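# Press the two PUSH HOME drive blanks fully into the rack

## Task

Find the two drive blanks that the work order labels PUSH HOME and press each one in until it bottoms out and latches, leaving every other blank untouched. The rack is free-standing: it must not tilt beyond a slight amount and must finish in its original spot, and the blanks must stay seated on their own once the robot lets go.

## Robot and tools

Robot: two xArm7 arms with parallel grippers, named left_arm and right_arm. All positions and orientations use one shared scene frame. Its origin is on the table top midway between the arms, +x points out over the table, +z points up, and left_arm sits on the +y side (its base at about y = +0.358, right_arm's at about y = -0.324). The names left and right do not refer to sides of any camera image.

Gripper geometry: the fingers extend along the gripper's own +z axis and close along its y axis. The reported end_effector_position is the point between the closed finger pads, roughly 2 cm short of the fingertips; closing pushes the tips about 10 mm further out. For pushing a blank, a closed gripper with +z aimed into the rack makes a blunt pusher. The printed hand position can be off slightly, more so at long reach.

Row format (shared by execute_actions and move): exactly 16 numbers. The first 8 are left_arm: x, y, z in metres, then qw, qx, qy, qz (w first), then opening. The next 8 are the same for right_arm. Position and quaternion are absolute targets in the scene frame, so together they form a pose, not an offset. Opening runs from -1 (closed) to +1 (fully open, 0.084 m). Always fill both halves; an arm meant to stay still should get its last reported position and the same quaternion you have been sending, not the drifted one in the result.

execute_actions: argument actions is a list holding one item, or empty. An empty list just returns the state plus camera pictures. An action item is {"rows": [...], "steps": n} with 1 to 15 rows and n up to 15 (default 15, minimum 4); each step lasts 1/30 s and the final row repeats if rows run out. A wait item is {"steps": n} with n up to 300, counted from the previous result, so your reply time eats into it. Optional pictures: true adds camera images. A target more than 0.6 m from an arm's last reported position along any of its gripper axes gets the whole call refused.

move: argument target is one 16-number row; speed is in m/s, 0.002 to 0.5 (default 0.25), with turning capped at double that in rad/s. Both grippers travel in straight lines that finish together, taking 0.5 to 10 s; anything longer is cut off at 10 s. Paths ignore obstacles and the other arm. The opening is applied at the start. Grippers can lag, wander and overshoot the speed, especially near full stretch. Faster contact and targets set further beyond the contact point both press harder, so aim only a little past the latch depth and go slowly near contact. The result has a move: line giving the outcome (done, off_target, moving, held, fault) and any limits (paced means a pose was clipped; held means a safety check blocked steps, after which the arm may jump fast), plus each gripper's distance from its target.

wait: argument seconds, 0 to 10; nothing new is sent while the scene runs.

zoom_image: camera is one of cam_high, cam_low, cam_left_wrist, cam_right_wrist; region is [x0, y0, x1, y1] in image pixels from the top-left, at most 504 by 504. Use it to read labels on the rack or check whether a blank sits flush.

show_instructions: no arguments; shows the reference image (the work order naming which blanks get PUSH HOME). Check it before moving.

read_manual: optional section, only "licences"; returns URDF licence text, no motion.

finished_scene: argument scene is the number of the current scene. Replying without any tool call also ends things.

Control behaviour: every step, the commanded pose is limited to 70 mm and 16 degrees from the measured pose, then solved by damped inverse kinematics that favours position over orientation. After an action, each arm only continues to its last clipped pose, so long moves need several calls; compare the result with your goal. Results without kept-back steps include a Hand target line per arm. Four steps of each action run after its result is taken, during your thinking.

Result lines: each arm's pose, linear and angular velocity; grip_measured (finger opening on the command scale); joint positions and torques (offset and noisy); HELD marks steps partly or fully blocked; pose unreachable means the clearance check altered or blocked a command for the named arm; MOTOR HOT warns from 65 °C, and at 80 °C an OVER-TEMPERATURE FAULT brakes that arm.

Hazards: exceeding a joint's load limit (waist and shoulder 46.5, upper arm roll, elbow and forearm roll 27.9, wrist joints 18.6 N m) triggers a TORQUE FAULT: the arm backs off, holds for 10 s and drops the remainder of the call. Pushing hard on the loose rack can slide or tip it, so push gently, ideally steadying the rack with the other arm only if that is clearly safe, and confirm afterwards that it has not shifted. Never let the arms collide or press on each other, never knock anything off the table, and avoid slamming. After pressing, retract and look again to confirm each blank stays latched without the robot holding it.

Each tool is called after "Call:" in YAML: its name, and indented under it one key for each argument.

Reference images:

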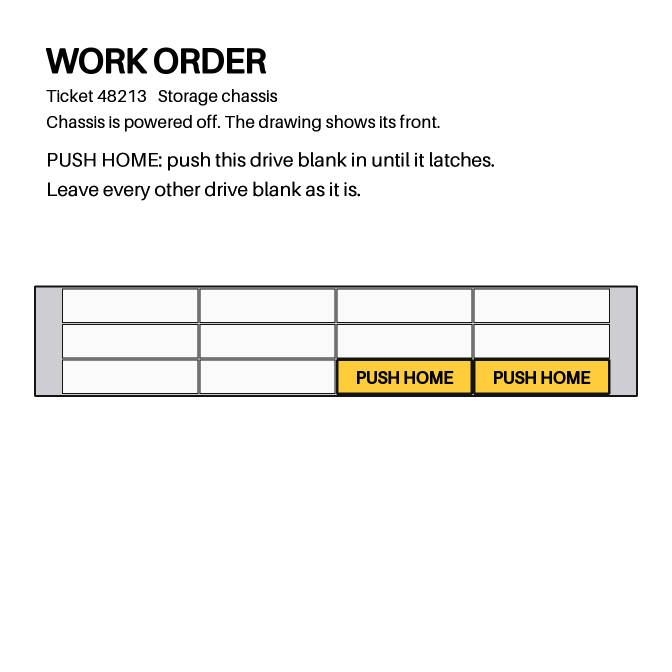

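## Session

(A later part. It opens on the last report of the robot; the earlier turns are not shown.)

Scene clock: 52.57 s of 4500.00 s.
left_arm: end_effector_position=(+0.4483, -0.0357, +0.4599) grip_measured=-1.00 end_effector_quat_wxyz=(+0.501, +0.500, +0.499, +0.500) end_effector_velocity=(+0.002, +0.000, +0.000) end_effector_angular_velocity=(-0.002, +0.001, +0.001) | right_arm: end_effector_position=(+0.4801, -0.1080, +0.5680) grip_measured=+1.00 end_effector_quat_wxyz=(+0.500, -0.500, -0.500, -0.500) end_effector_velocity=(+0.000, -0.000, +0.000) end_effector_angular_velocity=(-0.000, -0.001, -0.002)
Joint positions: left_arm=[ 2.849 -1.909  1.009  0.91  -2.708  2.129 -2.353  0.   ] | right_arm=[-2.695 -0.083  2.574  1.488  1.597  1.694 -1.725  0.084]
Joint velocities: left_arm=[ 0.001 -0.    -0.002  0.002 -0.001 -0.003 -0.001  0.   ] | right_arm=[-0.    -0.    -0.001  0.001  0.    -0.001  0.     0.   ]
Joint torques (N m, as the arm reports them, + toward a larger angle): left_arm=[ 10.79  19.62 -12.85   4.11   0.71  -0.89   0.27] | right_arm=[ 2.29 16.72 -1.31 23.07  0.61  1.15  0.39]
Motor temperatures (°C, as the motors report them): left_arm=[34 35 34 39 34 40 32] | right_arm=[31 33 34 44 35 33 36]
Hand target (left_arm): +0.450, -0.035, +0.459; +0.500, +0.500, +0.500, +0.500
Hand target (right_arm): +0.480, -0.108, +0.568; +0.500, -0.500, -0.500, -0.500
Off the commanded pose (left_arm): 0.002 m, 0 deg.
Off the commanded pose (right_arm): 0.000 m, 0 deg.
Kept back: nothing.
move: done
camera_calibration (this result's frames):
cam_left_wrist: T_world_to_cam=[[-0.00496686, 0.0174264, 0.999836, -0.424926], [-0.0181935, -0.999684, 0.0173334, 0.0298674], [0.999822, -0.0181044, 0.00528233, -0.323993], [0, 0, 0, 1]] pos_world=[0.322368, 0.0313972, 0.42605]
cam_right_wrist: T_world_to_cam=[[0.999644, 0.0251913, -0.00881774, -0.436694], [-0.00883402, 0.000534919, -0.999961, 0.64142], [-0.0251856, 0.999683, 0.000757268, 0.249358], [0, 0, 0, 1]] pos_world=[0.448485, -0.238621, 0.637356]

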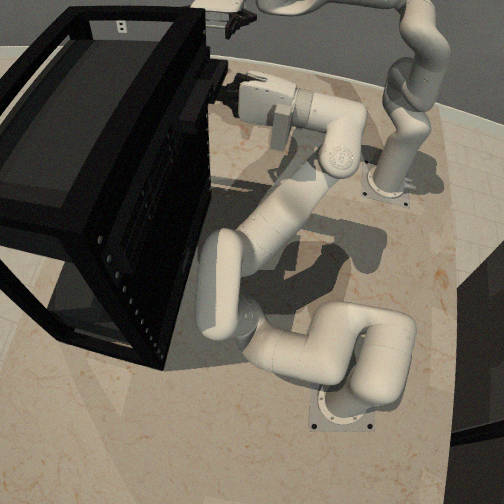

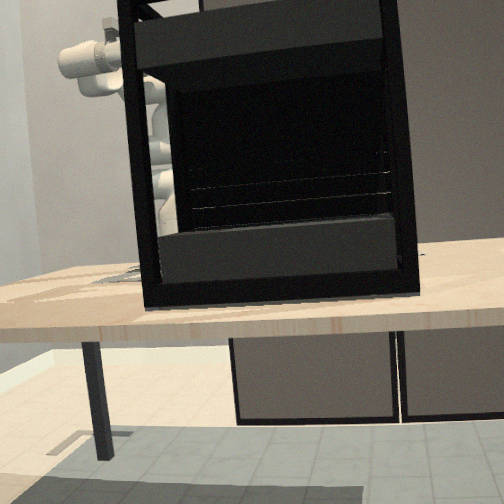

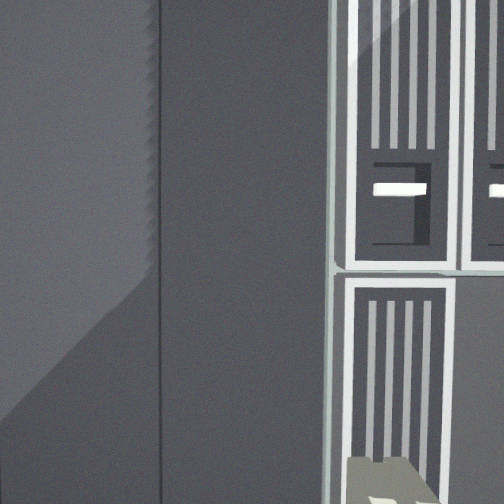

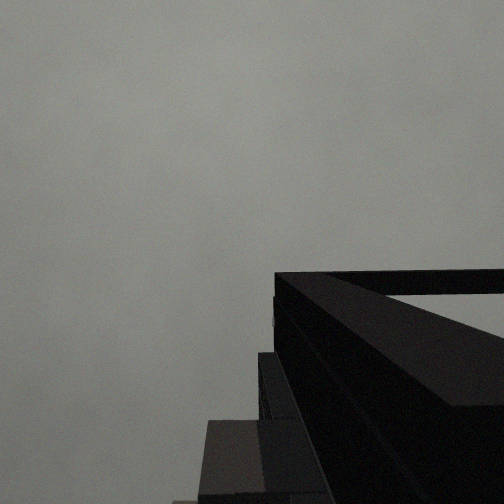

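Still moving slightly; push a little further to reach the stop.

Call:
move:
  target: [0.4535,-0.035,0.4595,0.5,0.5,0.5,0.5,-1,0.480,-0.108,0.568,0.5,-0.5,-0.5,-0.5,1]
  speed: 0.005

Scene clock: 54.00 s of 4500.00 s.
left_arm: end_effector_position=(+0.4497, -0.0358, +0.4604) grip_measured=-1.00 end_effector_quat_wxyz=(+0.503, +0.501, +0.497, +0.498) end_effector_velocity=(+0.000, +0.001, +0.001) end_effector_angular_velocity=(-0.002, -0.001, -0.001) | right_arm: end_effector_position=(+0.4802, -0.1080, +0.5680) grip_measured=+1.00 end_effector_quat_wxyz=(+0.500, -0.500, -0.500, -0.500) end_effector_velocity=(-0.000, -0.001, +0.001) end_effector_angular_velocity=(-0.000, -0.002, -0.001)
Joint positions: left_arm=[ 2.854 -1.911  1.007  0.909 -2.713  2.12  -2.356  0.   ] | right_arm=[-2.696 -0.083  2.575  1.488  1.597  1.693 -1.725  0.084]
Joint velocities: left_arm=[ 0.003  0.001 -0.    -0.002 -0.003 -0.001 -0.003  0.   ] | right_arm=[-0.001  0.001 -0.001  0.001 -0.001  0.001  0.     0.   ]
Joint torques (N m, as the arm reports them, + toward a larger angle): left_arm=[ 22.97  18.5  -16.92  10.64   1.12  -1.19   0.26] | right_arm=[ 3.07 17.89 -1.29 21.69 -0.04  2.39  0.65]
Motor temperatures (°C, as the motors report them): left_arm=[34 35 34 39 34 40 32] | right_arm=[31 33 34 44 35 33 36]
Hand target (left_arm): +0.453, -0.035, +0.459; +0.500, +0.500, +0.500, +0.500
Hand target (right_arm): +0.480, -0.108, +0.568; +0.500, -0.500, -0.500, -0.500
Off the commanded pose (left_arm): 0.004 m, 1 deg.
Off the commanded pose (right_arm): 0.000 m, 0 deg.
Kept back: nothing.
move: off_target (left_arm)
camera_calibration (this result's frames):
cam_left_wrist: T_world_to_cam=[[-0.00665728, 0.0190877, 0.999796, -0.424574], [-0.0232603, -0.99955, 0.0189281, 0.0313366], [0.999707, -0.0231295, 0.00709827, -0.326368], [0, 0, 0, 1]] pos_world=[0.324175, 0.031878, 0.426211]
cam_right_wrist: T_world_to_cam=[[0.999648, 0.0250194, -0.00881524, -0.436775], [-0.00883115, 0.00052567, -0.999961, 0.641408], [-0.0250138, 0.999687, 0.000746435, 0.249292], [0, 0, 0, 1]] pos_world=[0.448522, -0.238623, 0.637347]

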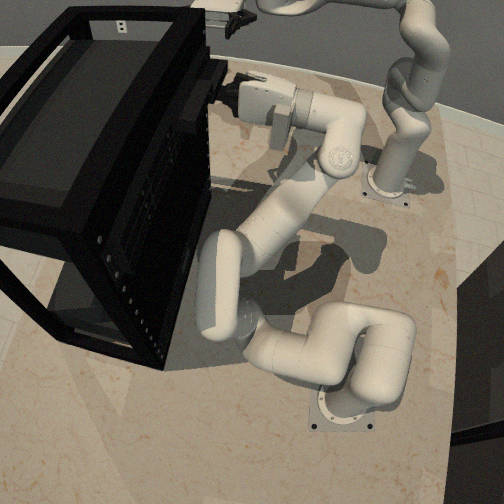

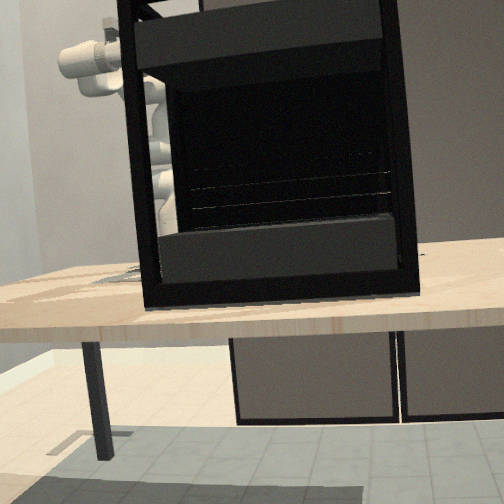

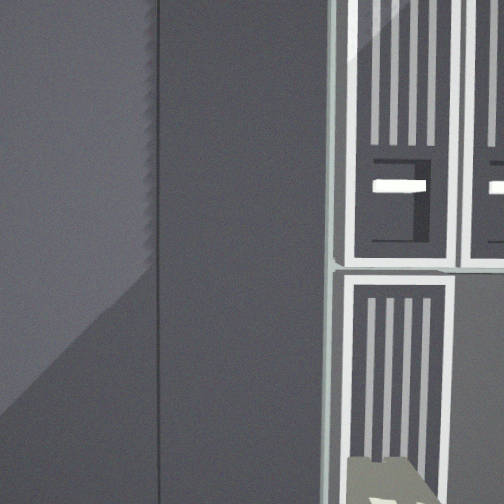

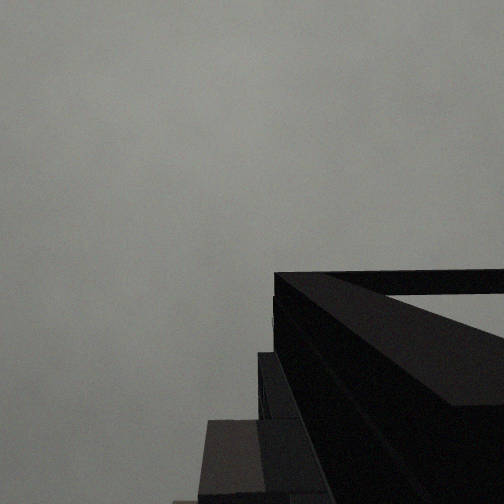

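Hard stop reached. Retract the left arm and release the right hook.

Call:
move:
  target: [0.36,-0.02,0.460,0.5,0.5,0.5,0.5,-1,0.490,-0.108,0.568,0.5,-0.5,-0.5,-0.5,1]
  speed: 0.1

Call:
move:
  target: [0.30,0.0,0.460,0.5,0.5,0.5,0.5,-1,0.490,-0.20,0.568,0.5,-0.5,-0.5,-0.5,1]
  speed: 0.15

Scene clock: 55.53 s of 4500.00 s.
left_arm: end_effector_position=(+0.3603, -0.0205, +0.4600) grip_measured=-1.00 end_effector_quat_wxyz=(+0.500, +0.500, +0.500, +0.500) end_effector_velocity=(-0.003, -0.000, -0.001) end_effector_angular_velocity=(+0.003, -0.001, -0.001) | right_arm: end_effector_position=(+0.4899, -0.1080, +0.5680) grip_measured=+1.00 end_effector_quat_wxyz=(+0.500, -0.500, -0.500, -0.500) end_effector_velocity=(-0.000, +0.000, +0.001) end_effector_angular_velocity=(+0.001, -0.002, +0.000)
Joint positions: left_arm=[ 2.752 -1.836  1.064  0.773 -2.619  2.393 -2.286  0.   ] | right_arm=[-2.707 -0.124  2.571  1.529  1.618  1.71  -1.718  0.084]
Joint velocities: left_arm=[-0.003  0.003  0.004 -0.003  0.003  0.007  0.003  0.   ] | right_arm=[ 0.     0.    -0.     0.002  0.001  0.     0.    -0.   ]
Joint torques (N m, as the arm reports them, + toward a larger angle): left_arm=[  0.13  20.66 -10.54  -1.82   1.02  -0.88   0.24] | right_arm=[ 1.95 16.18 -1.91 23.2   0.75  0.24  0.47]
Motor temperatures (°C, as the motors report them): left_arm=[34 35 34 39 34 40 32] | right_arm=[31 33 34 44 35 33 36]
Hand target (left_arm): +0.360, -0.021, +0.460; +0.500, +0.500, +0.500, +0.500
Hand target (right_arm): +0.490, -0.108, +0.568; +0.500, -0.500, -0.500, -0.500
Off the commanded pose (left_arm): 0.001 m, 0 deg.
Off the commanded pose (right_arm): 0.000 m, 0 deg.
Kept back: nothing.
move: done
camera_calibration (this result's frames):
cam_left_wrist: T_world_to_cam=[[-0.00201212, 0.0179282, 0.999837, -0.426764], [-0.0146333, -0.999733, 0.0178969, 0.0419176], [0.999891, -0.0145949, 0.00227393, -0.23425], [0, 0, 0, 1]] pos_world=[0.233979, 0.0461386, 0.426477]
cam_right_wrist: T_world_to_cam=[[0.999633, 0.0256428, -0.00874747, -0.44648], [-0.00876125, 0.000424872, -0.999962, 0.641504], [-0.0256381, 0.999671, 0.000649379, 0.249828], [0, 0, 0, 1]] pos_world=[0.458342, -0.238569, 0.637412]

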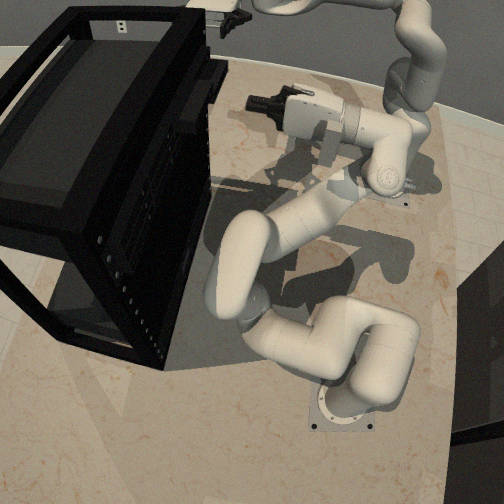

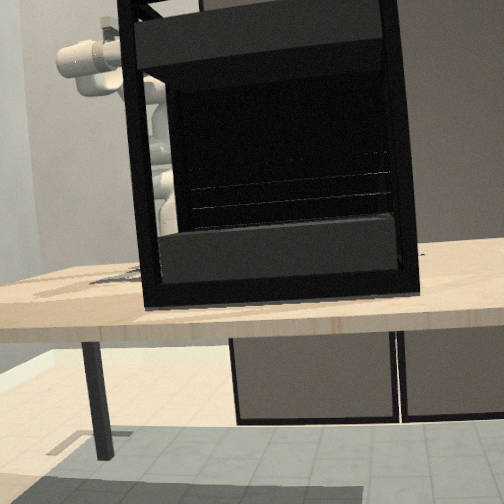

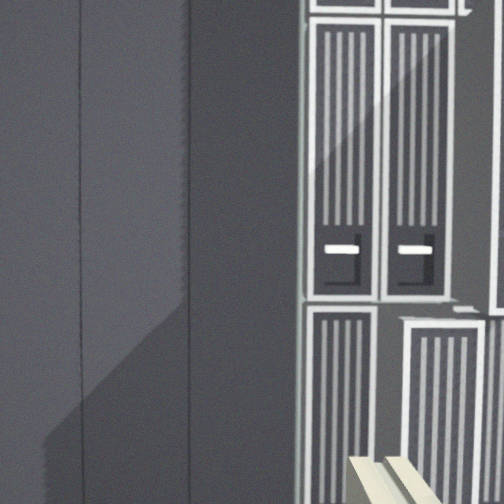

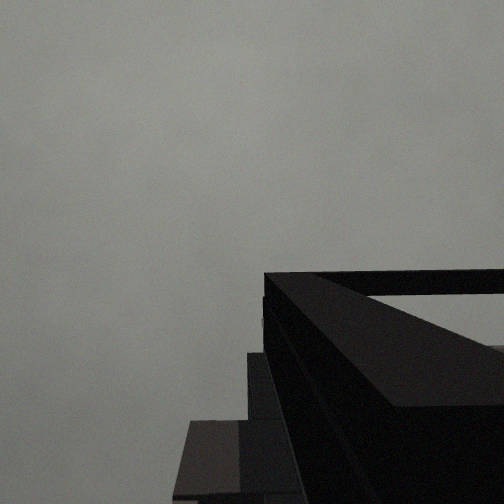

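Scene clock: 56.57 s of 4500.00 s.
left_arm: end_effector_position=(+0.3002, -0.0004, +0.4599) grip_measured=-1.00 end_effector_quat_wxyz=(+0.500, +0.500, +0.500, +0.500) end_effector_velocity=(-0.002, +0.001, +0.000) end_effector_angular_velocity=(-0.001, -0.001, -0.000) | right_arm: end_effector_position=(+0.4899, -0.1989, +0.5678) grip_measured=+1.00 end_effector_quat_wxyz=(+0.500, -0.500, -0.501, -0.499) end_effector_velocity=(+0.001, -0.006, +0.000) end_effector_angular_velocity=(-0.001, -0.001, -0.005)
Joint positions: left_arm=[ 2.674 -1.748  1.104  0.692 -2.551  2.591 -2.219  0.   ] | right_arm=[-2.865 -0.204  2.481  1.605  1.643  1.957 -1.709  0.084]
Joint velocities: left_arm=[-0.003  0.004  0.002 -0.003  0.003  0.007  0.002  0.   ] | right_arm=[-0.011 -0.005 -0.004  0.006  0.002  0.009  0.001  0.   ]
Joint torques (N m, as the arm reports them, + toward a larger angle): left_arm=[  0.46  19.51 -10.46  -0.14   0.86  -0.78   0.16] | right_arm=[ 1.48 16.95 -2.82 21.99  0.96  0.34  0.34]
Motor temperatures (°C, as the motors report them): left_arm=[34 35 35 39 34 40 32] | right_arm=[31 33 34 44 35 33 36]
Hand target (left_arm): +0.300, -0.000, +0.460; +0.500, +0.500, +0.500, +0.500
Hand target (right_arm): +0.490, -0.200, +0.568; +0.500, -0.500, -0.501, -0.500
Off the commanded pose (left_arm): 0.000 m, 0 deg.
Off the commanded pose (right_arm): 0.001 m, 0 deg.
Kept back: nothing.
move: done
camera_calibration (this result's frames):
cam_left_wrist: T_world_to_cam=[[-0.00205075, 0.0176859, 0.999841, -0.427173], [-0.0148404, -0.999734, 0.0176536, 0.0612673], [0.999888, -0.0148018, 0.00231267, -0.173891], [0, 0, 0, 1]] pos_world=[0.173904, 0.066232, 0.426426]
cam_right_wrist: T_world_to_cam=[[0.999596, 0.0271847, -0.00834545, -0.443987], [-0.00833299, -0.000571281, -0.999965, 0.64084], [-0.0271885, 0.99963, -0.00034452, 0.342017], [0, 0, 0, 1]] pos_world=[0.458447, -0.329455, 0.63723]

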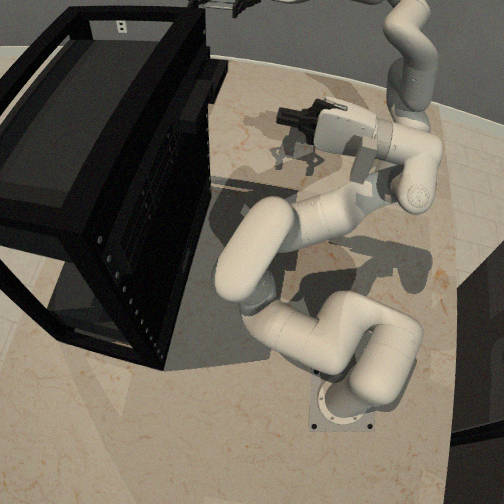

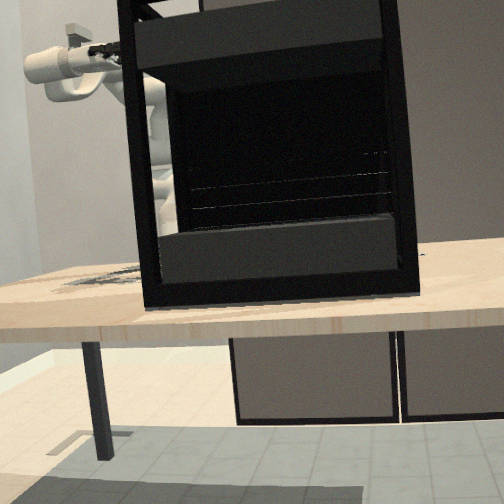

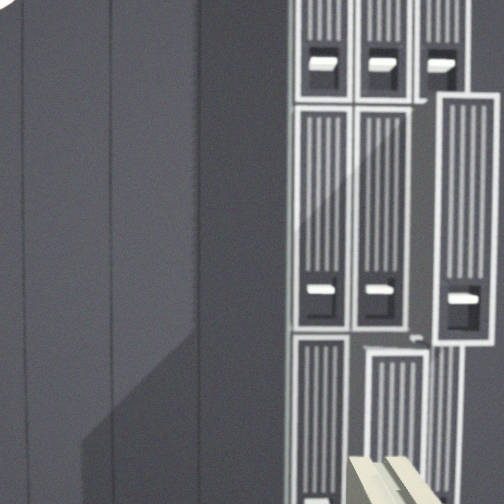

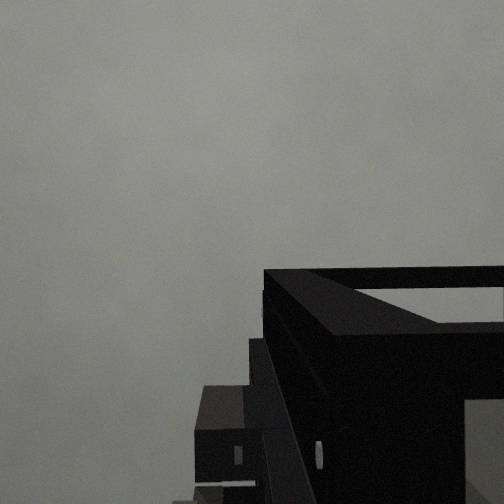

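Both target blanks are flush; the others are unchanged.

Call:
finished_scene:
  scene: 1

The scene is finished: the task was done.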